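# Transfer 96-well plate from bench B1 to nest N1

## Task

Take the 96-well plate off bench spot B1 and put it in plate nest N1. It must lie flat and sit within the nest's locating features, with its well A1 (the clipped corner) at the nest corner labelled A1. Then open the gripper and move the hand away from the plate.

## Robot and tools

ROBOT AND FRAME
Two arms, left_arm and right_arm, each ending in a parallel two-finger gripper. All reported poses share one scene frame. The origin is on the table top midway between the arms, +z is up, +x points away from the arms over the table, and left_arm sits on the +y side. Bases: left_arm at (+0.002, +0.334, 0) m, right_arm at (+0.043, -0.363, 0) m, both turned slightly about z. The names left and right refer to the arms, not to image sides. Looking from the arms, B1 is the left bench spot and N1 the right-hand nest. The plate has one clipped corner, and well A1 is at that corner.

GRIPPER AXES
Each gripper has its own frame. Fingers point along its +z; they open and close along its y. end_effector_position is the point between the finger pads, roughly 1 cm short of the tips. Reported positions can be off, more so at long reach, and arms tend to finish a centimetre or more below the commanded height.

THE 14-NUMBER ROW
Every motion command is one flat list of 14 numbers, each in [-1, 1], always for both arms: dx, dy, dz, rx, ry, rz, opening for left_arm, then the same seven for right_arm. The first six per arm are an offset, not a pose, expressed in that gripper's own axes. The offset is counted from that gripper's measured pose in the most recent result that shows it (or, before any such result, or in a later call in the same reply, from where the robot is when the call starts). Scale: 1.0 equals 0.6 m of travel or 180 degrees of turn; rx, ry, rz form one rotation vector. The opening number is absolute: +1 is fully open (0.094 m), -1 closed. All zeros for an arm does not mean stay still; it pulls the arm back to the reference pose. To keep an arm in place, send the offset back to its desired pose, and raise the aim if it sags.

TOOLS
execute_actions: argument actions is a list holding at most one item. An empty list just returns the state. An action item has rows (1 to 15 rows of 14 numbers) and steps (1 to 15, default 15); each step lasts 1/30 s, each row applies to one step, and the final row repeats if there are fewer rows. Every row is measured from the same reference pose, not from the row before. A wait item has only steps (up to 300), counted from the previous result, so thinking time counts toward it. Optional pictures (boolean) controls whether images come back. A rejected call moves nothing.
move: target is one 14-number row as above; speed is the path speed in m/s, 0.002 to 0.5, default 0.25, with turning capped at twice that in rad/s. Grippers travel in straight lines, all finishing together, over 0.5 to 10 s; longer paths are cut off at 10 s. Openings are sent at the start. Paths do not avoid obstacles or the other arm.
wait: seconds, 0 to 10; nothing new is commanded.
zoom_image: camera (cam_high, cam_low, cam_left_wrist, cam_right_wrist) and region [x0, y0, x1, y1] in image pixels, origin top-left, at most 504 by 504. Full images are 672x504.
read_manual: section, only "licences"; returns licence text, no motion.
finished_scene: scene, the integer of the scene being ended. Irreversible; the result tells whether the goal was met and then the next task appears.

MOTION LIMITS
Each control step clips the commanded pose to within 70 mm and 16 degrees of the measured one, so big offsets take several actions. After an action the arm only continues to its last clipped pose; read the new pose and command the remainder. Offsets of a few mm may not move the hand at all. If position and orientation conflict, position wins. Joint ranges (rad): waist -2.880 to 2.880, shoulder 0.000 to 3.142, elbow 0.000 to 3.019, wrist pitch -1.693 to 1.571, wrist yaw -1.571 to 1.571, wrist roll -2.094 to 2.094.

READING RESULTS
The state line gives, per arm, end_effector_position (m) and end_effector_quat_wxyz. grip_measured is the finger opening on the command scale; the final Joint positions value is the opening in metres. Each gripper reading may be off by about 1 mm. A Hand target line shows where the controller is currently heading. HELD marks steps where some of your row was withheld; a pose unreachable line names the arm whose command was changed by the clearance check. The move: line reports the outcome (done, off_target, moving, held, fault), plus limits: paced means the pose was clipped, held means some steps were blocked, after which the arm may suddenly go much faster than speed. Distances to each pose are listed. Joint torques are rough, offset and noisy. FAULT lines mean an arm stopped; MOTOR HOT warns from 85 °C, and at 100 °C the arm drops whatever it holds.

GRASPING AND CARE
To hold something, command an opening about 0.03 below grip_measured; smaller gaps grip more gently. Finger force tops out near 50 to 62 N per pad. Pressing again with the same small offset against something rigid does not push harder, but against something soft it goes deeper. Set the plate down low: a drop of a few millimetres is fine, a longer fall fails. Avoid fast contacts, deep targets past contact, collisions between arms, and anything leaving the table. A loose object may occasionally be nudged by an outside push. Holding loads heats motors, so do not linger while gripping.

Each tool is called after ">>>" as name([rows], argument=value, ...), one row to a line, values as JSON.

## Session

>>> execute_actions(actions=[])

Scene clock: 0.00 s of 13200.00 s.
left_arm: end_effector_position=(+0.4656, +0.6031, +0.2603) grip_measured=+1.000 end_effector_quat_wxyz=(+0.003, +0.345, +0.938, +0.014) | right_arm: end_effector_position=(+0.0996, -0.6332, +0.1463) grip_measured=+1.000 end_effector_quat_wxyz=(-0.069, +0.359, +0.927, +0.083)
Joint positions: left_arm=[ 0.654  1.728  1.76  -1.577 -0.014  1.227  0.094] | right_arm=[-1.29   1.253  0.919 -1.453  0.022 -0.608  0.094]
Joint velocities: left_arm=[ 0.005 -0.005 -0.007  0.012 -0.051  0.007  0.   ] | right_arm=[-0.015  0.005  0.012 -0.017  0.037 -0.022  0.   ]
Joint torques (N m, as the arm reports them, + toward a larger angle): no reading
Hand target (left_arm): +0.471, +0.606, +0.271; +0.012, +0.345, +0.938, +0.025
Hand target (right_arm): +0.102, -0.642, +0.154; -0.063, +0.359, +0.928, +0.073
camera_calibration (this result's frames):
cam_left_wrist: T_world_to_cam=[[-0.659967, -0.750511, -0.0343013, 0.770846], [-0.613215, 0.511732, 0.601746, -0.179381], [-0.434064, 0.418166, -0.797951, 0.282177], [0, 0, 0, 1]] pos_world=[0.521216, 0.552327, 0.359546]
cam_right_wrist: T_world_to_cam=[[-0.68347, -0.72241, -0.10485, -0.370815], [-0.547714, 0.412546, 0.727884, 0.215852], [-0.482575, 0.554915, -0.677636, 0.623943], [0, 0, 0, 1]] pos_world=[0.165884, -0.703164, 0.226812]

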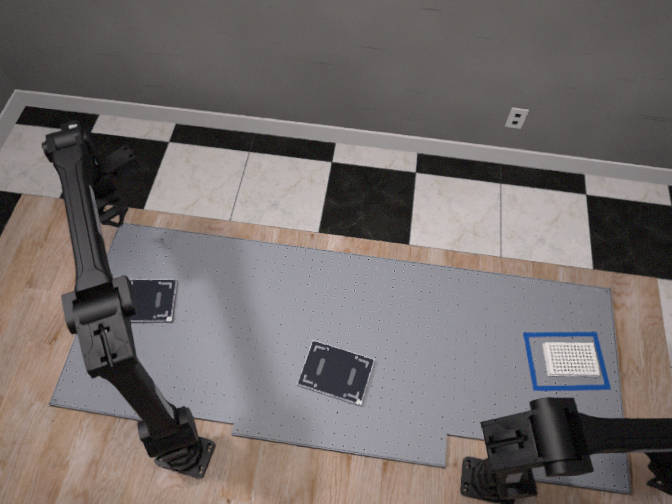

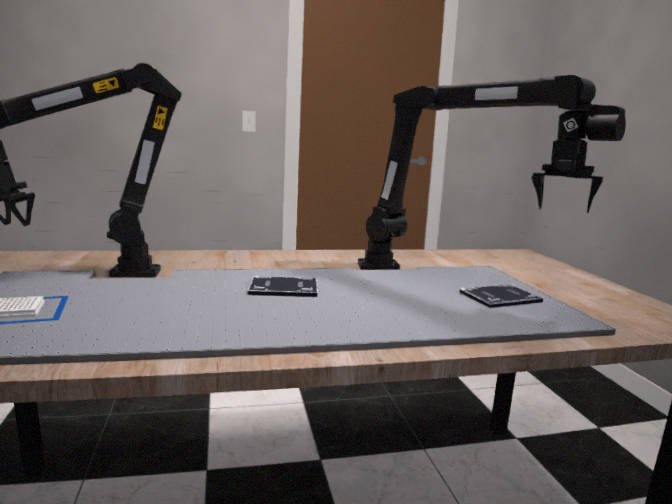

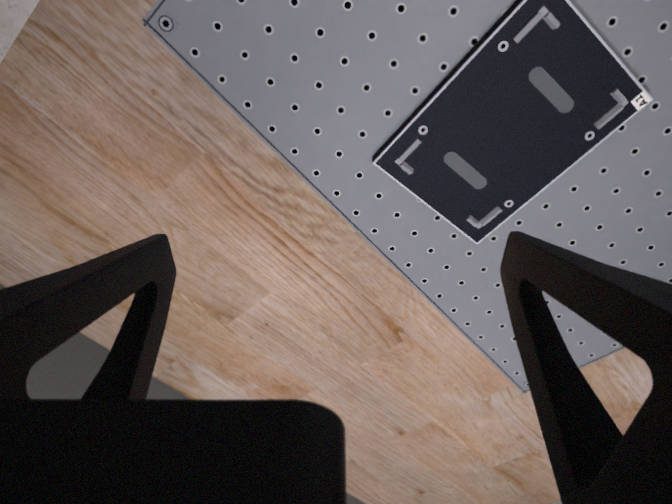

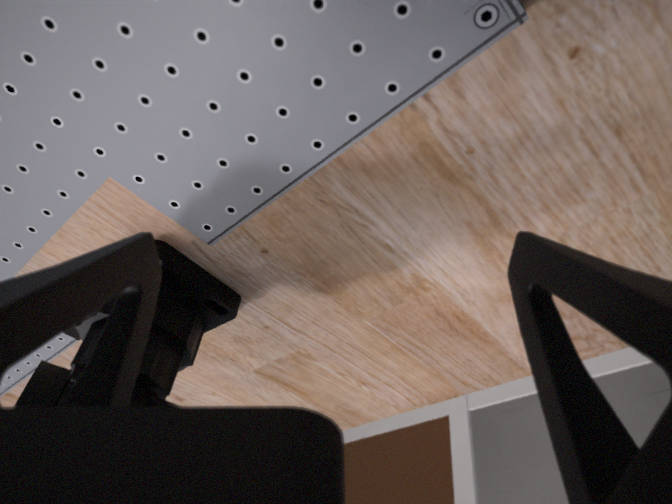

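>>> zoom_image(camera="cam_high", region=[510, 320, 630, 400])

>>> zoom_image(camera="cam_left_wrist", region=[360, 0, 672, 250])

Region (510, 320, 630, 400) of cam_high's 672x504 image, scaled by 4.200, with more detail than that image has.

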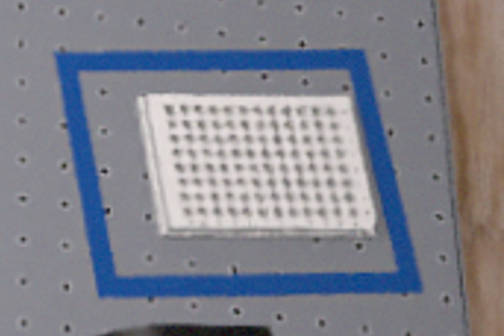

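Region (360, 0, 672, 250) of cam_left_wrist's 672x504 image, scaled by 1.615, with more detail than that image has; it fills the top 404 rows of this view, and the rest is white.

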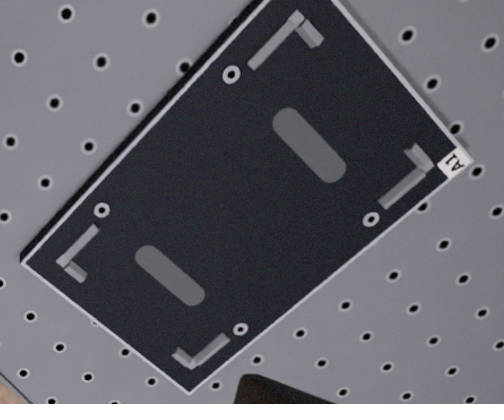

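>>> move(target=[-0.181,-0.512,0.085,0.009,0.002,-0.224,1,-0.2685,0.3747,-0.001,0.0109,-0.0694,0.2231,1], speed=0.3)

Scene clock: 34.40 s of 13200.00 s.
left_arm: end_effector_position=(+0.3483, +0.3003, +0.1971) grip_measured=+1.000 end_effector_quat_wxyz=(-0.008, +0.009, +1.000, +0.005) | right_arm: end_effector_position=(+0.3502, -0.5621, +0.1245) grip_measured=+1.000 end_effector_quat_wxyz=(-0.025, +0.657, +0.753, -0.001)
Joint positions: left_arm=[ 0.033  1.276  1.092 -1.403 -0.008 -0.081  0.094] | right_arm=[-0.517  1.402  1.012 -1.231 -0.005  0.859  0.094]
Joint velocities: left_arm=[-0.015 -0.005  0.002  0.012  0.066 -0.022  0.   ] | right_arm=[-0.005  0.005 -0.007  0.007 -0.051  0.007  0.   ]
Joint torques (N m, as the arm reports them, + toward a larger angle): left_arm=[-0.09 -8.08  7.53  0.35 -0.26 -0.13] | right_arm=[-0.49 -7.71 10.94  0.08  0.34 -0.04]
Hand target (left_arm): +0.348, +0.302, +0.198; +0.000, +0.001, +1.000, +0.006
Hand target (right_arm): +0.369, -0.573, +0.137; -0.004, +0.659, +0.752, -0.000
Off the commanded pose (left_arm): 0.003 m, 1 deg.
Off the commanded pose (right_arm): 0.028 m, 3 deg.
After step 90, 29.43 s passed at rest.
move: off_target (right_arm)
camera_calibration (this result's frames):
cam_left_wrist: T_world_to_cam=[[-0.0345467, -0.999292, -0.0149135, 0.317157], [-0.792003, 0.0182732, 0.610244, 0.150425], [-0.609539, 0.0328935, -0.792073, 0.483079], [0, 0, 0, 1]] pos_world=[0.42455, 0.298293, 0.295567]
cam_right_wrist: T_world_to_cam=[[-0.991366, -0.126718, 0.0337096, 0.274935], [-0.0790919, 0.782922, 0.617072, 0.397517], [-0.104586, 0.609078, -0.786184, 0.602289], [0, 0, 0, 1]] pos_world=[0.366993, -0.643226, 0.218946]

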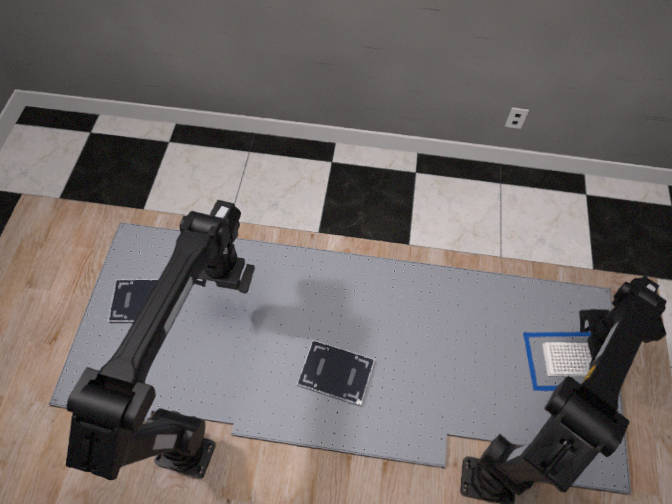

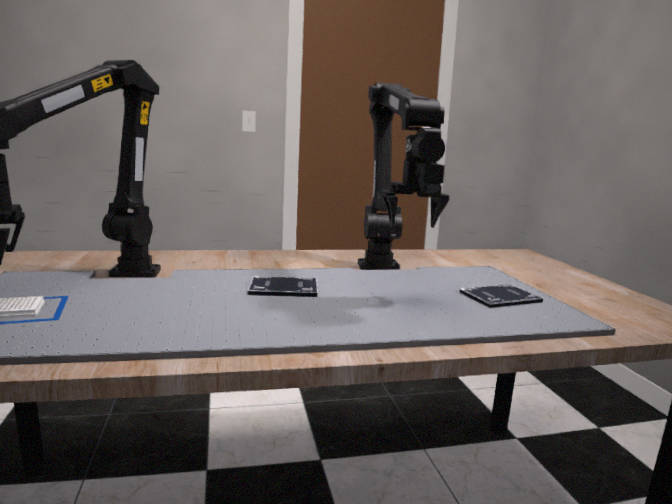

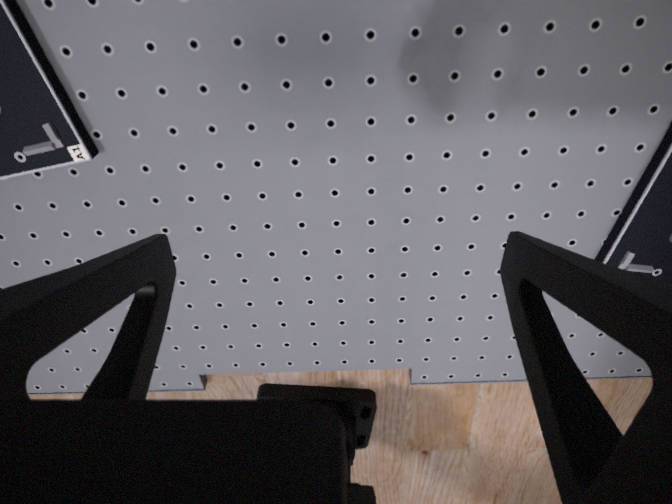

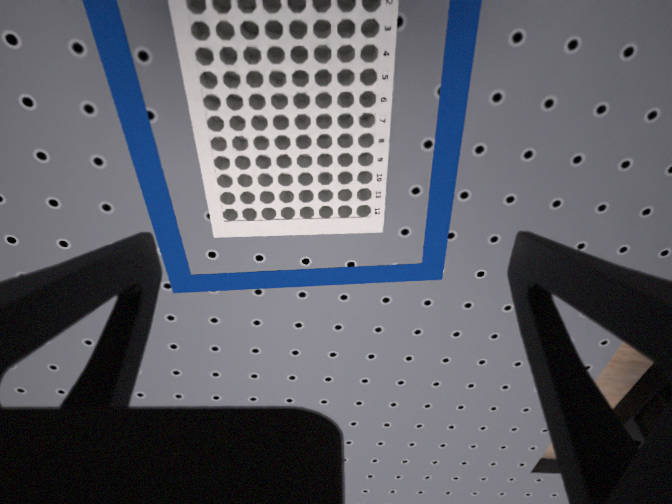

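>>> move(target=[0,0,0,0,0,0,1,-0.009,0.0263,0.123,-0.011,-0.0115,0.0013,1], speed=0.1)

Scene clock: 48.33 s of 13200.00 s.
left_arm: end_effector_position=(+0.3483, +0.3003, +0.1971) grip_measured=+1.000 end_effector_quat_wxyz=(-0.008, +0.008, +1.000, +0.005) | right_arm: end_effector_position=(+0.3597, -0.5666, +0.0561) grip_measured=+1.000 end_effector_quat_wxyz=(+0.001, +0.661, +0.751, +0.002)
Joint positions: left_arm=[ 0.033  1.276  1.092 -1.403 -0.008 -0.084  0.094] | right_arm=[-0.513  1.487  0.9   -0.98  -0.003  0.872  0.094]
Joint velocities: left_arm=[ 0.005 -0.015 -0.002 -0.002 -0.051 -0.022  0.   ] | right_arm=[-0.024 -0.005 -0.012  0.002  0.022  0.007  0.   ]
Joint torques (N m, as the arm reports them, + toward a larger angle): left_arm=[-0.49 -7.3   8.02 -0.03 -0.08 -0.02] | right_arm=[ 0.15 -7.01  6.77  0.5   0.34 -0.02]
Hand target (left_arm): +0.348, +0.300, +0.197; -0.008, +0.009, +1.000, +0.005
Hand target (right_arm): +0.362, -0.563, +0.050; -0.000, +0.659, +0.752, -0.000
Off the commanded pose (left_arm): 0.000 m, 0 deg.
Off the commanded pose (right_arm): 0.008 m, 0 deg.
After step 90, 9.83 s passed at rest.
move: done
camera_calibration (this result's frames):
cam_left_wrist: T_world_to_cam=[[-0.031497, -0.999392, -0.0149605, 0.316134], [-0.792073, 0.0158283, 0.610221, 0.151189], [-0.609613, 0.0310699, -0.79209, 0.483655], [0, 0, 0, 1]] pos_world=[0.424552, 0.298522, 0.295569]
cam_right_wrist: T_world_to_cam=[[-0.993036, -0.117626, -0.00657889, 0.294113], [-0.0989037, 0.802034, 0.589032, 0.463556], [-0.0640088, 0.585581, -0.808083, 0.525585], [0, 0, 0, 1]] pos_world=[0.371554, -0.644965, 0.153602]

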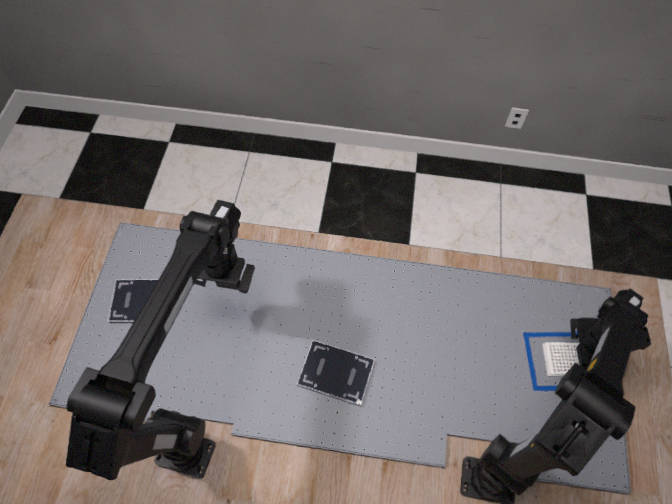

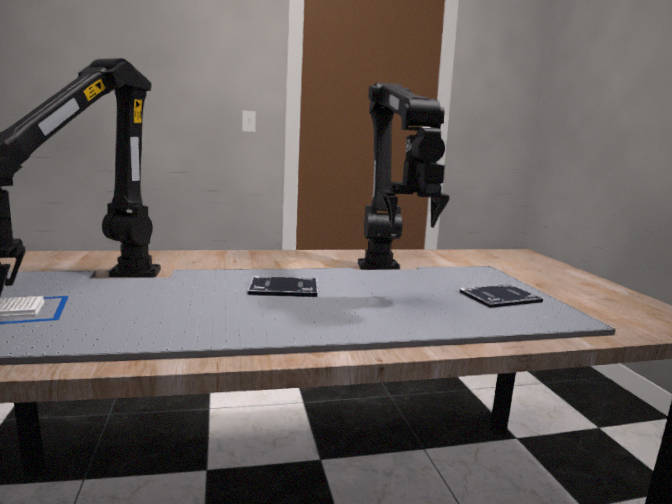

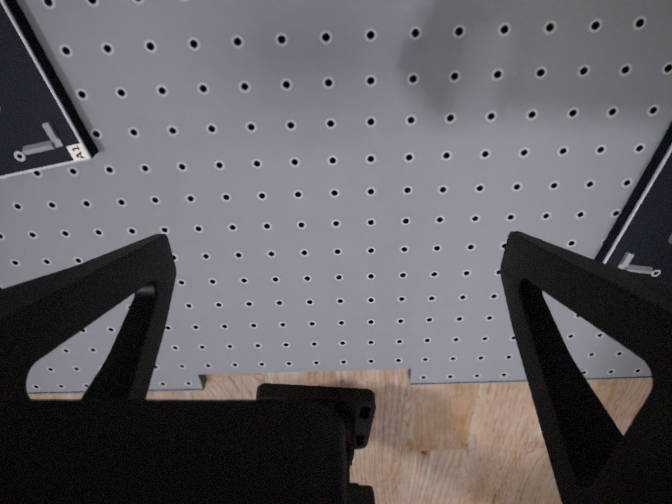

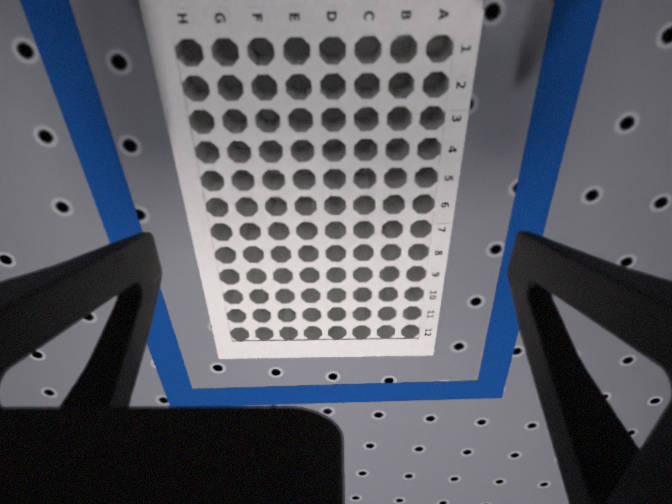

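>>> execute_actions(actions=[])

Scene clock: 60.73 s of 13200.00 s.
left_arm: end_effector_position=(+0.3483, +0.3003, +0.1971) grip_measured=+1.000 end_effector_quat_wxyz=(-0.008, +0.008, +1.000, +0.005) | right_arm: end_effector_position=(+0.3597, -0.5666, +0.0561) grip_measured=+1.000 end_effector_quat_wxyz=(+0.001, +0.661, +0.750, +0.002)
Joint positions: left_arm=[ 0.033  1.276  1.092 -1.403 -0.008 -0.084  0.094] | right_arm=[-0.513  1.487  0.9   -0.98  -0.003  0.872  0.094]
Joint velocities: left_arm=[-0.005 -0.015 -0.027 -0.012 -0.022 -0.007  0.   ] | right_arm=[-0.015 -0.005 -0.012  0.002  0.095  0.022  0.   ]
Joint torques (N m, as the arm reports them, + toward a larger angle): left_arm=[-0.46 -7.27  8.01 -0.02 -0.08 -0.02] | right_arm=[ 0.07 -7.82  6.72  0.5   0.34 -0.04]
Hand target (left_arm): +0.348, +0.300, +0.197; -0.008, +0.009, +1.000, +0.005
Hand target (right_arm): +0.362, -0.563, +0.050; -0.000, +0.659, +0.752, -0.000
Off the commanded pose (left_arm): 0.000 m, 0 deg.
Off the commanded pose (right_arm): 0.008 m, 0 deg.
Steps of this call (steps 1 to 90: nothing new was sent; then 9.40 s passed at rest). Readings (end_effector_position):
1: left_arm (+0.3483, +0.3003, +0.1971) | right_arm (+0.3597, -0.5666, +0.0561)
2: left_arm (+0.3483, +0.3003, +0.1971) | right_arm (+0.3597, -0.5666, +0.0561)
4: left_arm (+0.3483, +0.3003, +0.1971) | right_arm (+0.3597, -0.5666, +0.0561)
8: left_arm (+0.3483, +0.3003, +0.1971) | right_arm (+0.3597, -0.5666, +0.0561)
90: the state above
camera_calibration (this result's frames):
cam_left_wrist: T_world_to_cam=[[-0.031497, -0.999392, -0.0149605, 0.316134], [-0.792073, 0.0158283, 0.610221, 0.151189], [-0.609613, 0.0310699, -0.79209, 0.483655], [0, 0, 0, 1]] pos_world=[0.424552, 0.298522, 0.295569]
cam_right_wrist: T_world_to_cam=[[-0.993081, -0.117247, -0.00657873, 0.294343], [-0.0985975, 0.802071, 0.589034, 0.463467], [-0.0637857, 0.585607, -0.808082, 0.525519], [0, 0, 0, 1]] pos_world=[0.371524, -0.64497, 0.153601]

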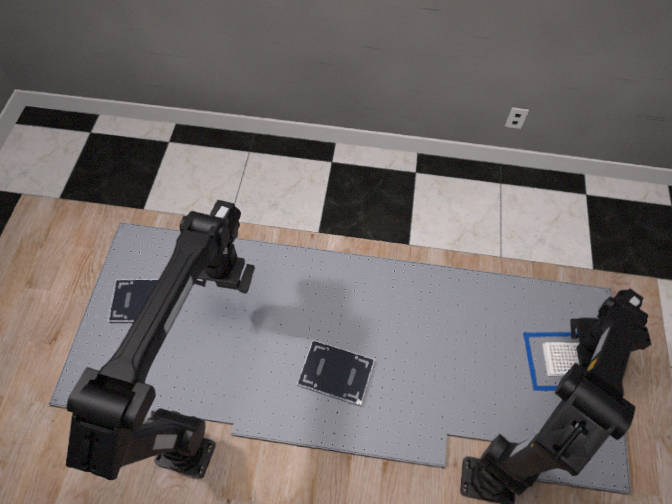

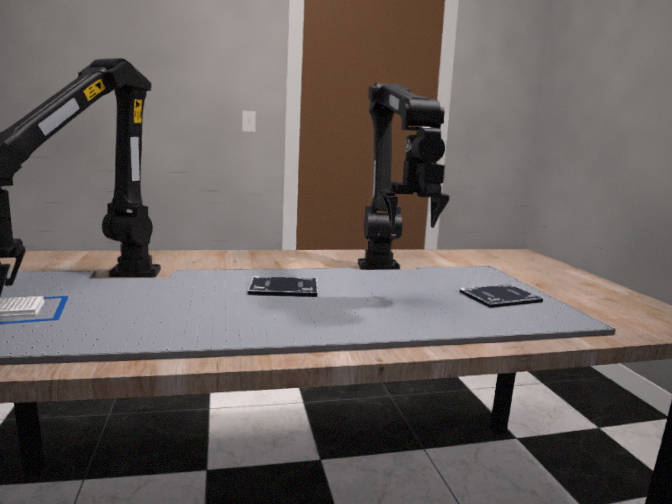

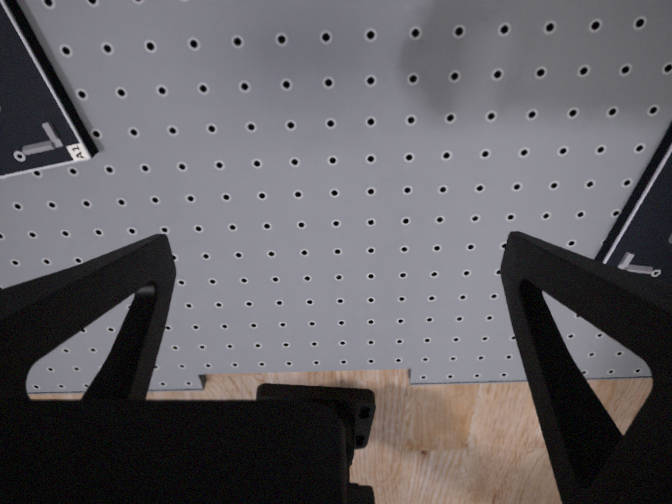

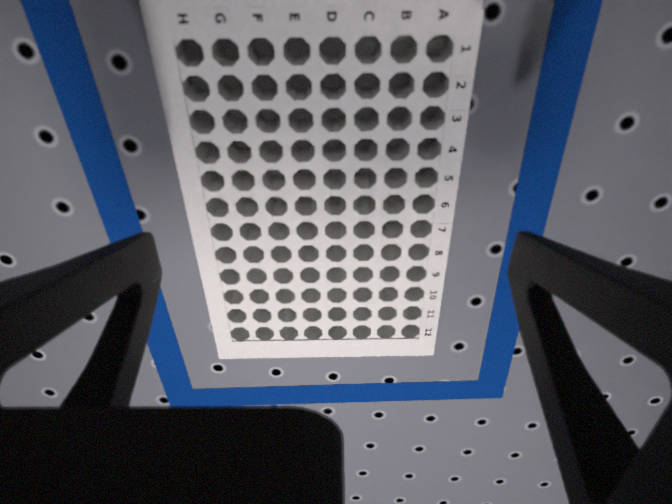

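>>> move(target=[0,0,0,0,0,0,1, 0,0.012,0.035,0,0,-0.006,1], speed=0.03)

Scene clock: 64.33 s of 13200.00 s.
left_arm: end_effector_position=(+0.3483, +0.3003, +0.1971) grip_measured=+1.000 end_effector_quat_wxyz=(-0.008, +0.008, +1.000, +0.005) | right_arm: end_effector_position=(+0.3650, -0.5701, +0.0433) grip_measured=+1.000 end_effector_quat_wxyz=(+0.007, +0.661, +0.750, +0.003)
Joint positions: left_arm=[ 0.033  1.276  1.092 -1.403 -0.008 -0.084  0.094] | right_arm=[-0.513  1.518  0.894 -0.933 -0.003  0.872  0.094]
Joint velocities: left_arm=[-0.005  0.005  0.007 -0.012 -0.081 -0.051  0.   ] | right_arm=[ 0.005  0.005  0.007  0.002 -0.022 -0.022  0.   ]
Joint torques (N m, as the arm reports them, + toward a larger angle): left_arm=[-0.46 -7.33  8.02 -0.03 -0.08 -0.05] | right_arm=[ 0.13 -8.07  6.43  0.45  0.2  -0.19]
Hand target (left_arm): +0.348, +0.300, +0.197; -0.008, +0.008, +1.000, +0.005
Hand target (right_arm): +0.366, -0.566, +0.035; +0.001, +0.654, +0.757, +0.002
Off the commanded pose (left_arm): 0.000 m, 0 deg.
Off the commanded pose (right_arm): 0.009 m, 1 deg.
move: done
camera_calibration (this result's frames):
cam_left_wrist: T_world_to_cam=[[-0.031497, -0.999392, -0.0149605, 0.316134], [-0.792073, 0.0158283, 0.610221, 0.151189], [-0.609613, 0.0310699, -0.79209, 0.483655], [0, 0, 0, 1]] pos_world=[0.424552, 0.298522, 0.295569]
cam_right_wrist: T_world_to_cam=[[-0.99299, -0.117306, -0.0145256, 0.299466], [-0.103676, 0.80534, 0.583677, 0.478245], [-0.0567706, 0.581091, -0.811856, 0.512592], [0, 0, 0, 1]] pos_world=[0.37605, -0.647883, 0.14136]

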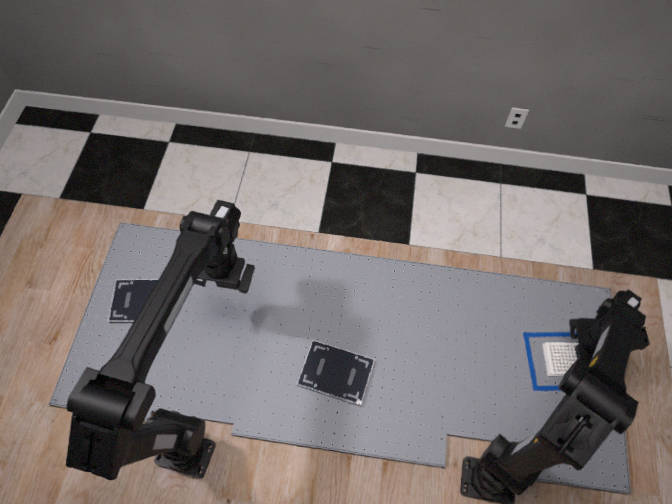

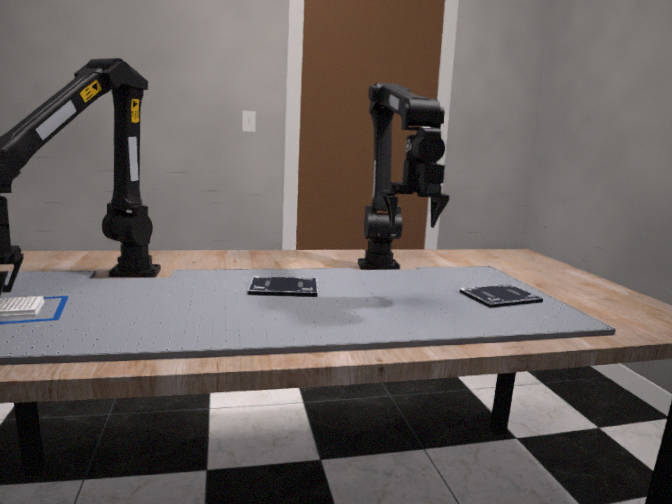

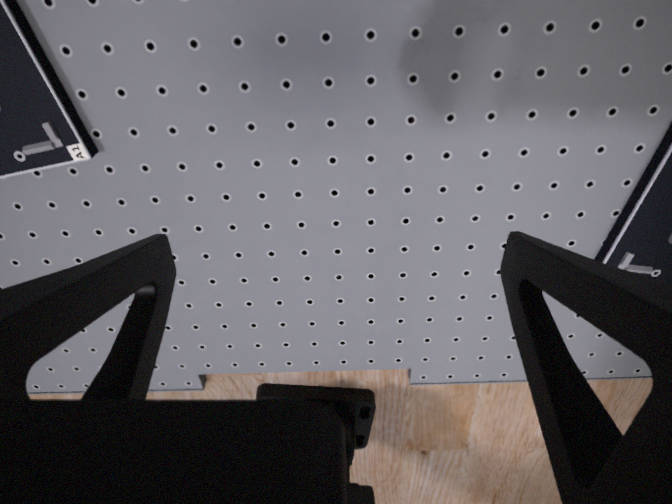

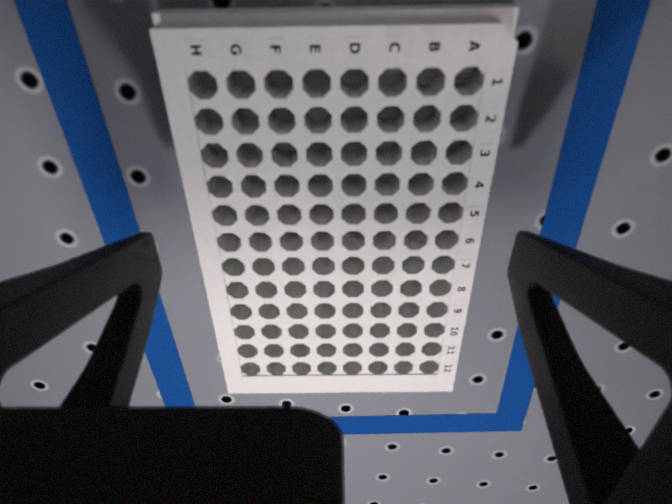

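>>> move(target=[0,0,0,0,0,0,1, 0,-0.001,0.05,0,0,-0.008,1], speed=0.02)

Scene clock: 69.70 s of 13200.00 s.
left_arm: end_effector_position=(+0.3483, +0.3003, +0.1971) grip_measured=+1.000 end_effector_quat_wxyz=(-0.008, +0.008, +1.000, +0.005) | right_arm: end_effector_position=(+0.3663, -0.5709, +0.0222) grip_measured=+1.000 end_effector_quat_wxyz=(+0.012, +0.654, +0.756, +0.003)
Joint positions: left_arm=[ 0.033  1.276  1.092 -1.403 -0.008 -0.084  0.094] | right_arm=[-0.513  1.553  0.866 -0.858 -0.003  0.854  0.094]
Joint velocities: left_arm=[-0.005  0.005 -0.007  0.017 -0.051 -0.007  0.   ] | right_arm=[ 0.005 -0.005  0.002  0.012  0.007 -0.022  0.   ]
Joint torques (N m, as the arm reports them, + toward a larger angle): left_arm=[-0.47 -7.31  8.01 -0.03 -0.08 -0.05] | right_arm=[-0.84 -7.39  6.02  0.58  0.19 -0.16]
Hand target (left_arm): +0.348, +0.300, +0.197; -0.008, +0.008, +1.000, +0.005
Hand target (right_arm): +0.364, -0.570, +0.014; +0.006, +0.651, +0.759, +0.003
Off the commanded pose (left_arm): 0.000 m, 0 deg.
Off the commanded pose (right_arm): 0.009 m, 1 deg.
After step 90, 0.60 s passed at rest.
move: done
camera_calibration (this result's frames):
cam_left_wrist: T_world_to_cam=[[-0.031497, -0.999392, -0.0149605, 0.316134], [-0.792073, 0.0158283, 0.610221, 0.151189], [-0.609613, 0.0310699, -0.79209, 0.483655], [0, 0, 0, 1]] pos_world=[0.424552, 0.298522, 0.295569]
cam_right_wrist: T_world_to_cam=[[-0.990548, -0.135207, -0.0231094, 0.289385], [-0.123635, 0.807087, 0.577342, 0.499829], [-0.0594096, 0.574742, -0.816175, 0.493384], [0, 0, 0, 1]] pos_world=[0.377758, -0.647848, 0.120803]

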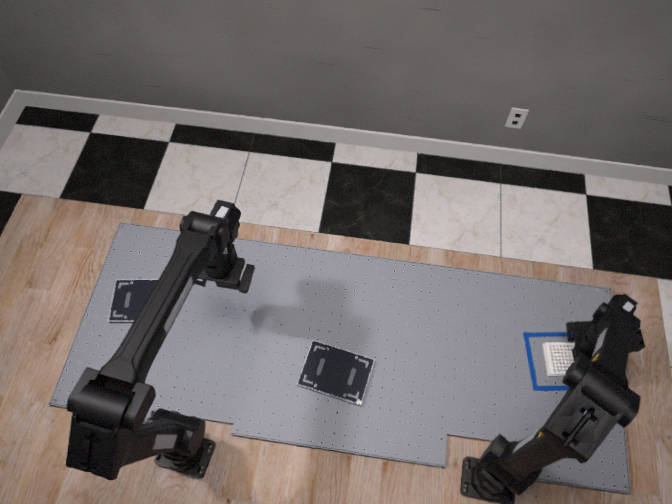

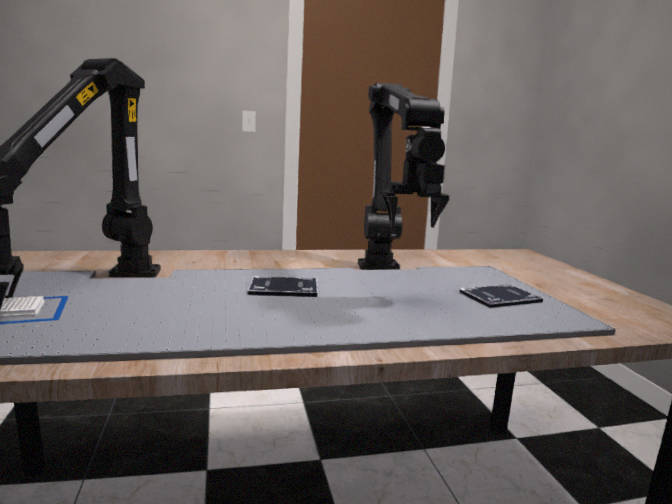

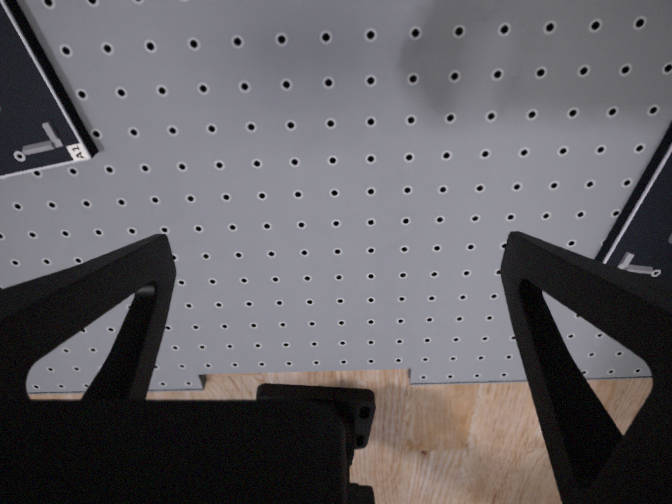

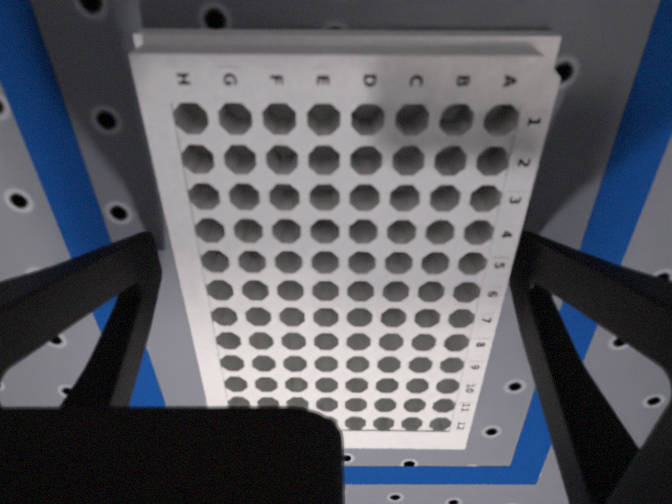

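>>> execute_actions([
  {"rows":[[0,0,0,0,0,0,1, 0,0,0.017,0,0,0,0.9],[0,0,0,0,0,0,1, 0,0,0.017,0,0,0,0.87],[0,0,0,0,0,0,1, 0,0,0.017,0,0,0,0.84],[0,0,0,0,0,0,1, 0,0,0.017,0,0,0,0.82],[0,0,0,0,0,0,1, 0,0,0.017,0,0,0,0.8],[0,0,0,0,0,0,1, 0,0,0.017,0,0,0,0.79],[0,0,0,0,0,0,1, 0,0,0.017,0,0,0,0.78],[0,0,0,0,0,0,1, 0,0,0.017,0,0,0,0.77],[0,0,0,0,0,0,1, 0,0,0.017,0,0,0,0.76],[0,0,0,0,0,0,1, 0,0,0.017,0,0,0,0.75],[0,0,0,0,0,0,1, 0,0,0.017,0,0,0,0.74],[0,0,0,0,0,0,1, 0,0,0.017,0,0,0,0.73],[0,0,0,0,0,0,1, 0,0,0.017,0,0,0,0.72]],"steps":15},
])

Scene clock: 75.97 s of 13200.00 s.
left_arm: end_effector_position=(+0.3483, +0.3003, +0.1971) grip_measured=+1.000 end_effector_quat_wxyz=(-0.008, +0.008, +1.000, +0.005) | right_arm: end_effector_position=(+0.3684, -0.5723, +0.0212) grip_measured=+0.742 end_effector_quat_wxyz=(+0.019, +0.654, +0.756, +0.004)
Joint positions: left_arm=[ 0.033  1.276  1.092 -1.403 -0.008 -0.084  0.094] | right_arm=[-0.513  1.553  0.863 -0.842 -0.003  0.854  0.082]
Joint velocities: left_arm=[-0.005 -0.015  0.007 -0.002  0.051 -0.051  0.   ] | right_arm=[ 0.005  0.015  0.002 -0.002 -0.022 -0.007  0.   ]
Joint torques (N m, as the arm reports them, + toward a larger angle): left_arm=[-0.43 -7.29  8.02 -0.03 -0.08 -0.05] | right_arm=[-0.83 -7.86  6.05  0.63  0.19 -0.11]
Hand target (left_arm): +0.348, +0.300, +0.197; -0.008, +0.008, +1.000, +0.005
Hand target (right_arm): +0.366, -0.571, +0.012; +0.012, +0.654, +0.756, +0.003
Off the commanded pose (left_arm): 0.000 m, 0 deg.
Off the commanded pose (right_arm): 0.010 m, 1 deg.
Steps of this call (steps 1 to 90: nothing new was sent; then 2.77 s passed at rest; steps 91 to 105: all 15 steps of this action). Readings (end_effector_position):
91: left_arm (+0.3483, +0.3003, +0.1971) | right_arm (+0.3668, -0.5712, +0.0221)
92: left_arm (+0.3483, +0.3003, +0.1971) | right_arm (+0.3673, -0.5716, +0.0218)
94: left_arm (+0.3483, +0.3003, +0.1971) | right_arm (+0.3680, -0.5720, +0.0213)
98: left_arm (+0.3483, +0.3003, +0.1971) | right_arm (+0.3682, -0.5721, +0.0212)
105: the state above
camera_calibration (this result's frames):
cam_left_wrist: T_world_to_cam=[[-0.031497, -0.999392, -0.0149605, 0.316134], [-0.792073, 0.0158283, 0.610221, 0.151189], [-0.609613, 0.0310699, -0.79209, 0.483655], [0, 0, 0, 1]] pos_world=[0.424552, 0.298522, 0.295569]
cam_right_wrist: T_world_to_cam=[[-0.990191, -0.135782, -0.0329528, 0.29101], [-0.130198, 0.811073, 0.57027, 0.506571], [-0.0507054, 0.568967, -0.820796, 0.487108], [0, 0, 0, 1]] pos_world=[0.378809, -0.6485, 0.120523]

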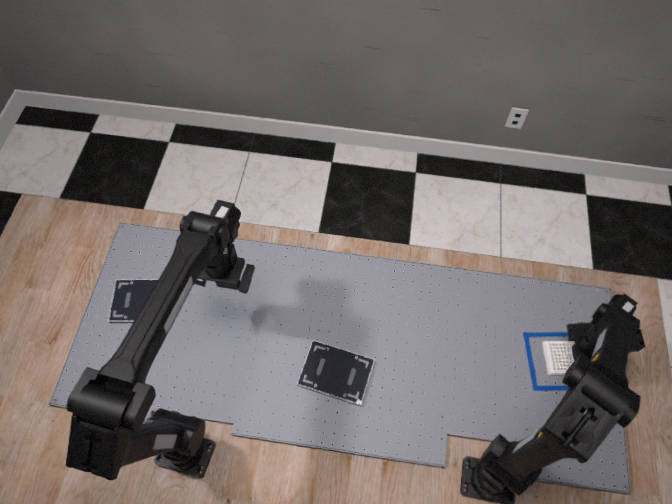

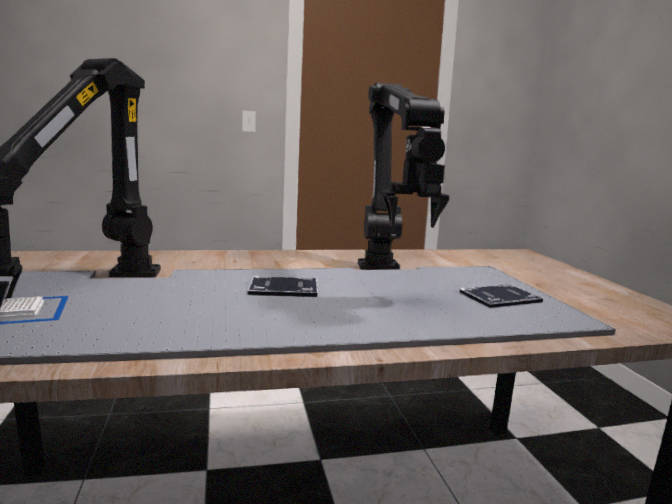

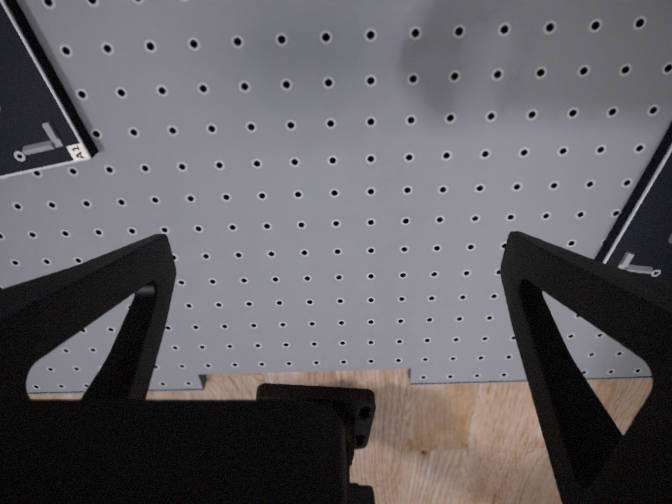

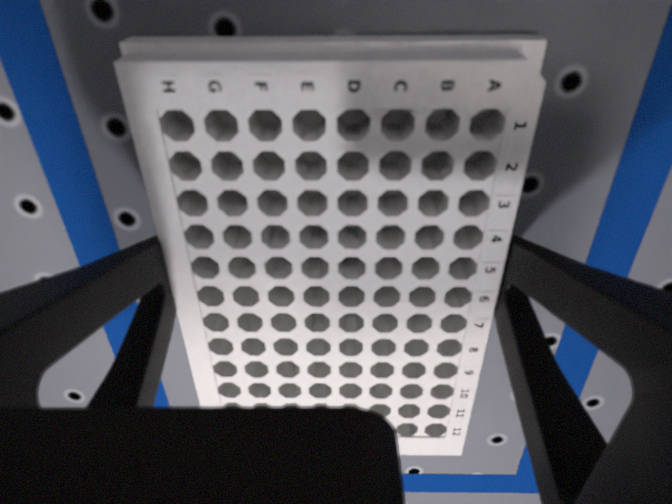

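>>> move(target=[0,0,0,0,0,0,1, 0,0,-0.15,0,0,0,0.712], speed=0.06)

Scene clock: 79.73 s of 13200.00 s.
left_arm: end_effector_position=(+0.3483, +0.3003, +0.1971) grip_measured=+1.000 end_effector_quat_wxyz=(-0.008, +0.008, +1.000, +0.005) | right_arm: end_effector_position=(+0.3486, -0.5595, +0.0873) grip_measured=+0.742 end_effector_quat_wxyz=(-0.010, +0.654, +0.756, +0.000)
Joint positions: left_arm=[ 0.033  1.276  1.092 -1.403 -0.008 -0.084  0.094] | right_arm=[-0.513  1.42   0.924 -1.093 -0.003  0.854  0.082]
Joint velocities: left_arm=[-0.005 -0.005 -0.027 -0.012 -0.037  0.022  0.   ] | right_arm=[ 0.005  0.005  0.002 -0.012  0.022 -0.022  0.   ]
Joint torques (N m, as the arm reports them, + toward a larger angle): left_arm=[-0.45 -7.29  8.02 -0.02 -0.08 -0.05] | right_arm=[-0.66 -9.09 10.68 -0.8   0.2  -0.1 ]
Hand target (left_arm): +0.348, +0.300, +0.197; -0.008, +0.008, +1.000, +0.005
Hand target (right_arm): +0.366, -0.570, +0.111; +0.019, +0.654, +0.756, +0.004
Off the commanded pose (left_arm): 0.000 m, 0 deg.
Off the commanded pose (right_arm): 0.031 m, 3 deg.
move: off_target (right_arm)
camera_calibration (this result's frames):
cam_left_wrist: T_world_to_cam=[[-0.031497, -0.999392, -0.0149605, 0.316134], [-0.792073, 0.0158283, 0.610221, 0.151189], [-0.609613, 0.0310699, -0.79209, 0.483655], [0, 0, 0, 1]] pos_world=[0.424552, 0.298522, 0.295569]
cam_right_wrist: T_world_to_cam=[[-0.99073, -0.135435, 0.0105162, 0.271865], [-0.102019, 0.792936, 0.600703, 0.433341], [-0.0896947, 0.594062, -0.799403, 0.558811], [0, 0, 0, 1]] pos_world=[0.363677, -0.63876, 0.183546]

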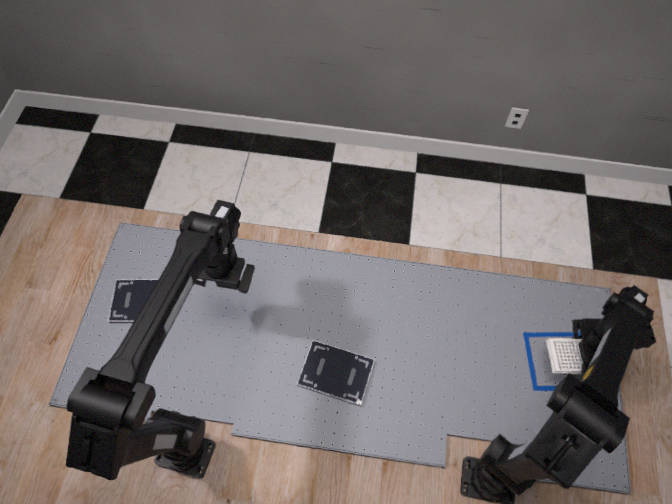

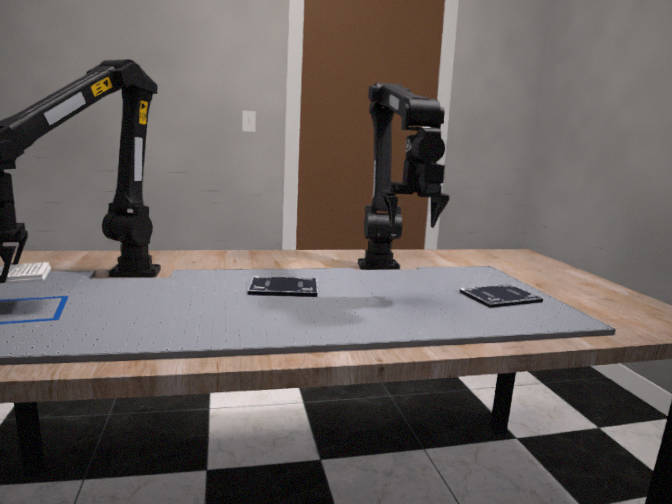

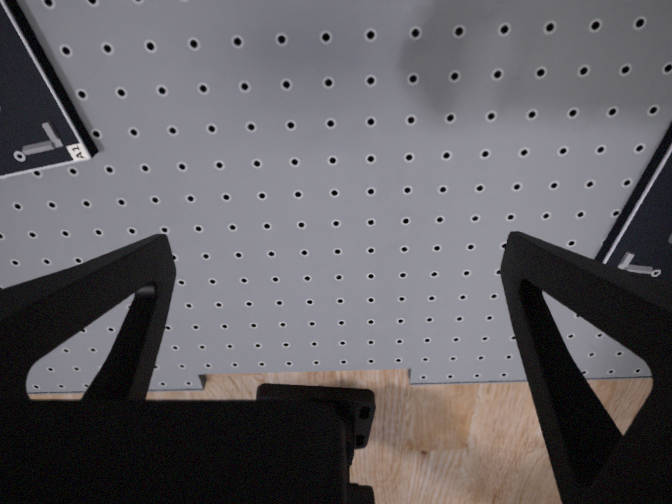

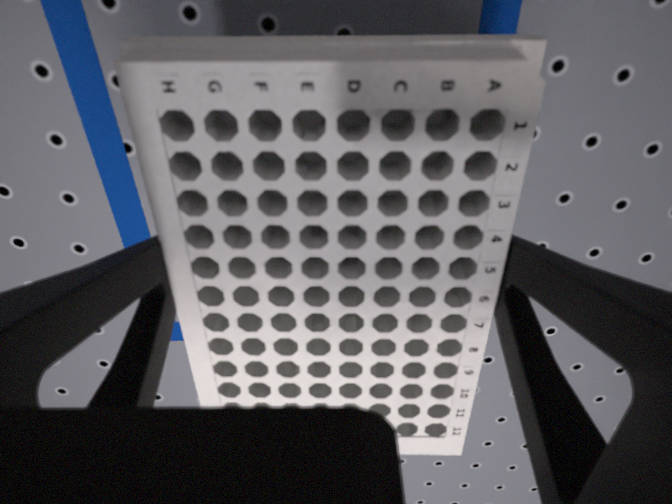

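>>> move(target=[0,0,0,0,0,0,1, 0.948,0.315,-0.03,0,0,-0.454,0.712], speed=0.15)

Scene clock: 94.00 s of 13200.00 s.
left_arm: end_effector_position=(+0.3483, +0.3003, +0.1971) grip_measured=+1.000 end_effector_quat_wxyz=(-0.008, +0.008, +1.000, +0.005) | right_arm: end_effector_position=(+0.4425, +0.0148, +0.0936) grip_measured=+0.742 end_effector_quat_wxyz=(-0.020, +0.008, +1.000, -0.007)
Joint positions: left_arm=[ 0.033  1.276  1.092 -1.403 -0.008 -0.084  0.094] | right_arm=[ 0.812  1.877  1.524 -1.256 -0.018  0.769  0.082]
Joint velocities: left_arm=[-0.005  0.005 -0.012  0.002 -0.037 -0.051  0.   ] | right_arm=[-0.005 -0.015 -0.007 -0.022 -0.051 -0.066 -0.   ]
Joint torques (N m, as the arm reports them, + toward a larger angle): left_arm=[-0.51 -7.32  8.02 -0.03 -0.08 -0.05] | right_arm=[ -0.7  -13.54  11.42  -0.67   0.07  -0.22]
Hand target (left_arm): +0.348, +0.300, +0.197; -0.008, +0.008, +1.000, +0.005
Hand target (right_arm): +0.452, +0.030, +0.104; -0.011, -0.000, +1.000, +0.004
Off the commanded pose (left_arm): 0.000 m, 0 deg.
Off the commanded pose (right_arm): 0.026 m, 2 deg.
After step 90, 6.10 s passed at rest.
move: off_target (right_arm)
camera_calibration (this result's frames):
cam_left_wrist: T_world_to_cam=[[-0.031497, -0.999392, -0.0149605, 0.316134], [-0.792073, 0.0158283, 0.610221, 0.151189], [-0.609613, 0.0310699, -0.79209, 0.483655], [0, 0, 0, 1]] pos_world=[0.424552, 0.298522, 0.295569]
cam_right_wrist: T_world_to_cam=[[-0.0259379, -0.999591, 0.0120117, 0.028385], [-0.783717, 0.0277925, 0.620496, 0.294878], [-0.620576, 0.00668055, -0.784118, 0.473261], [0, 0, 0, 1]] pos_world=[0.525532, 0.0170163, 0.187781]

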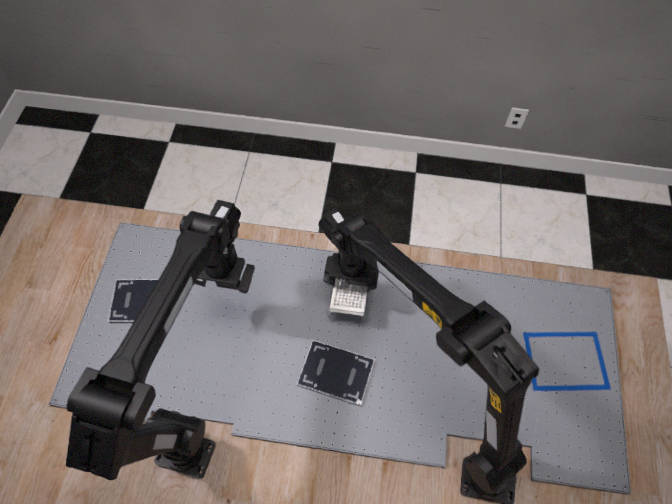

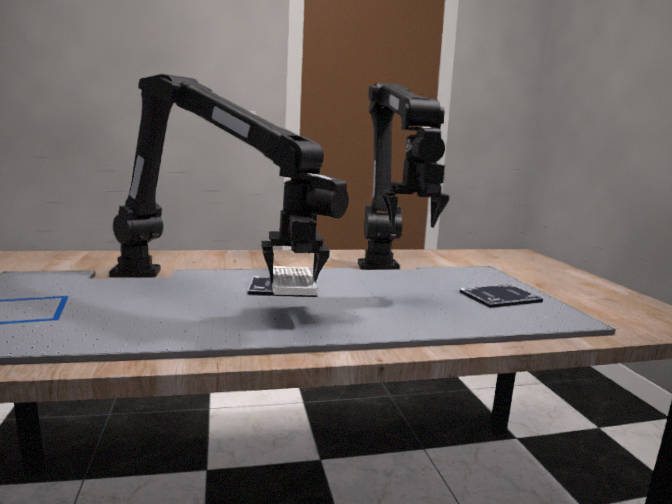

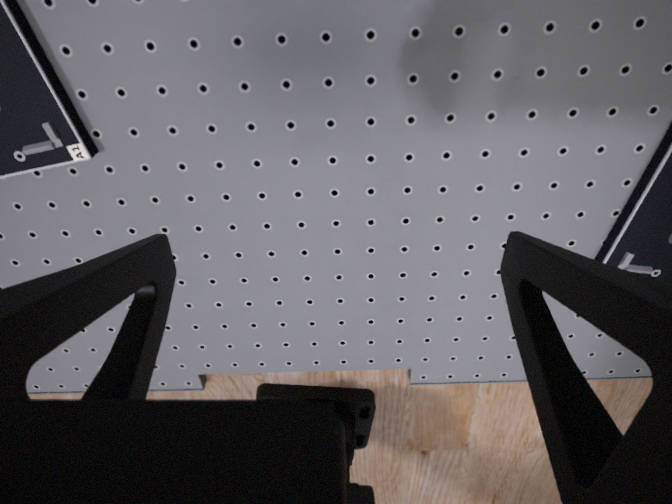

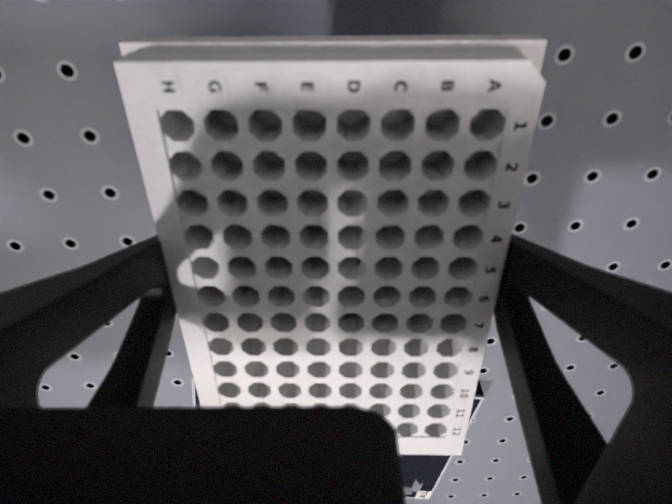

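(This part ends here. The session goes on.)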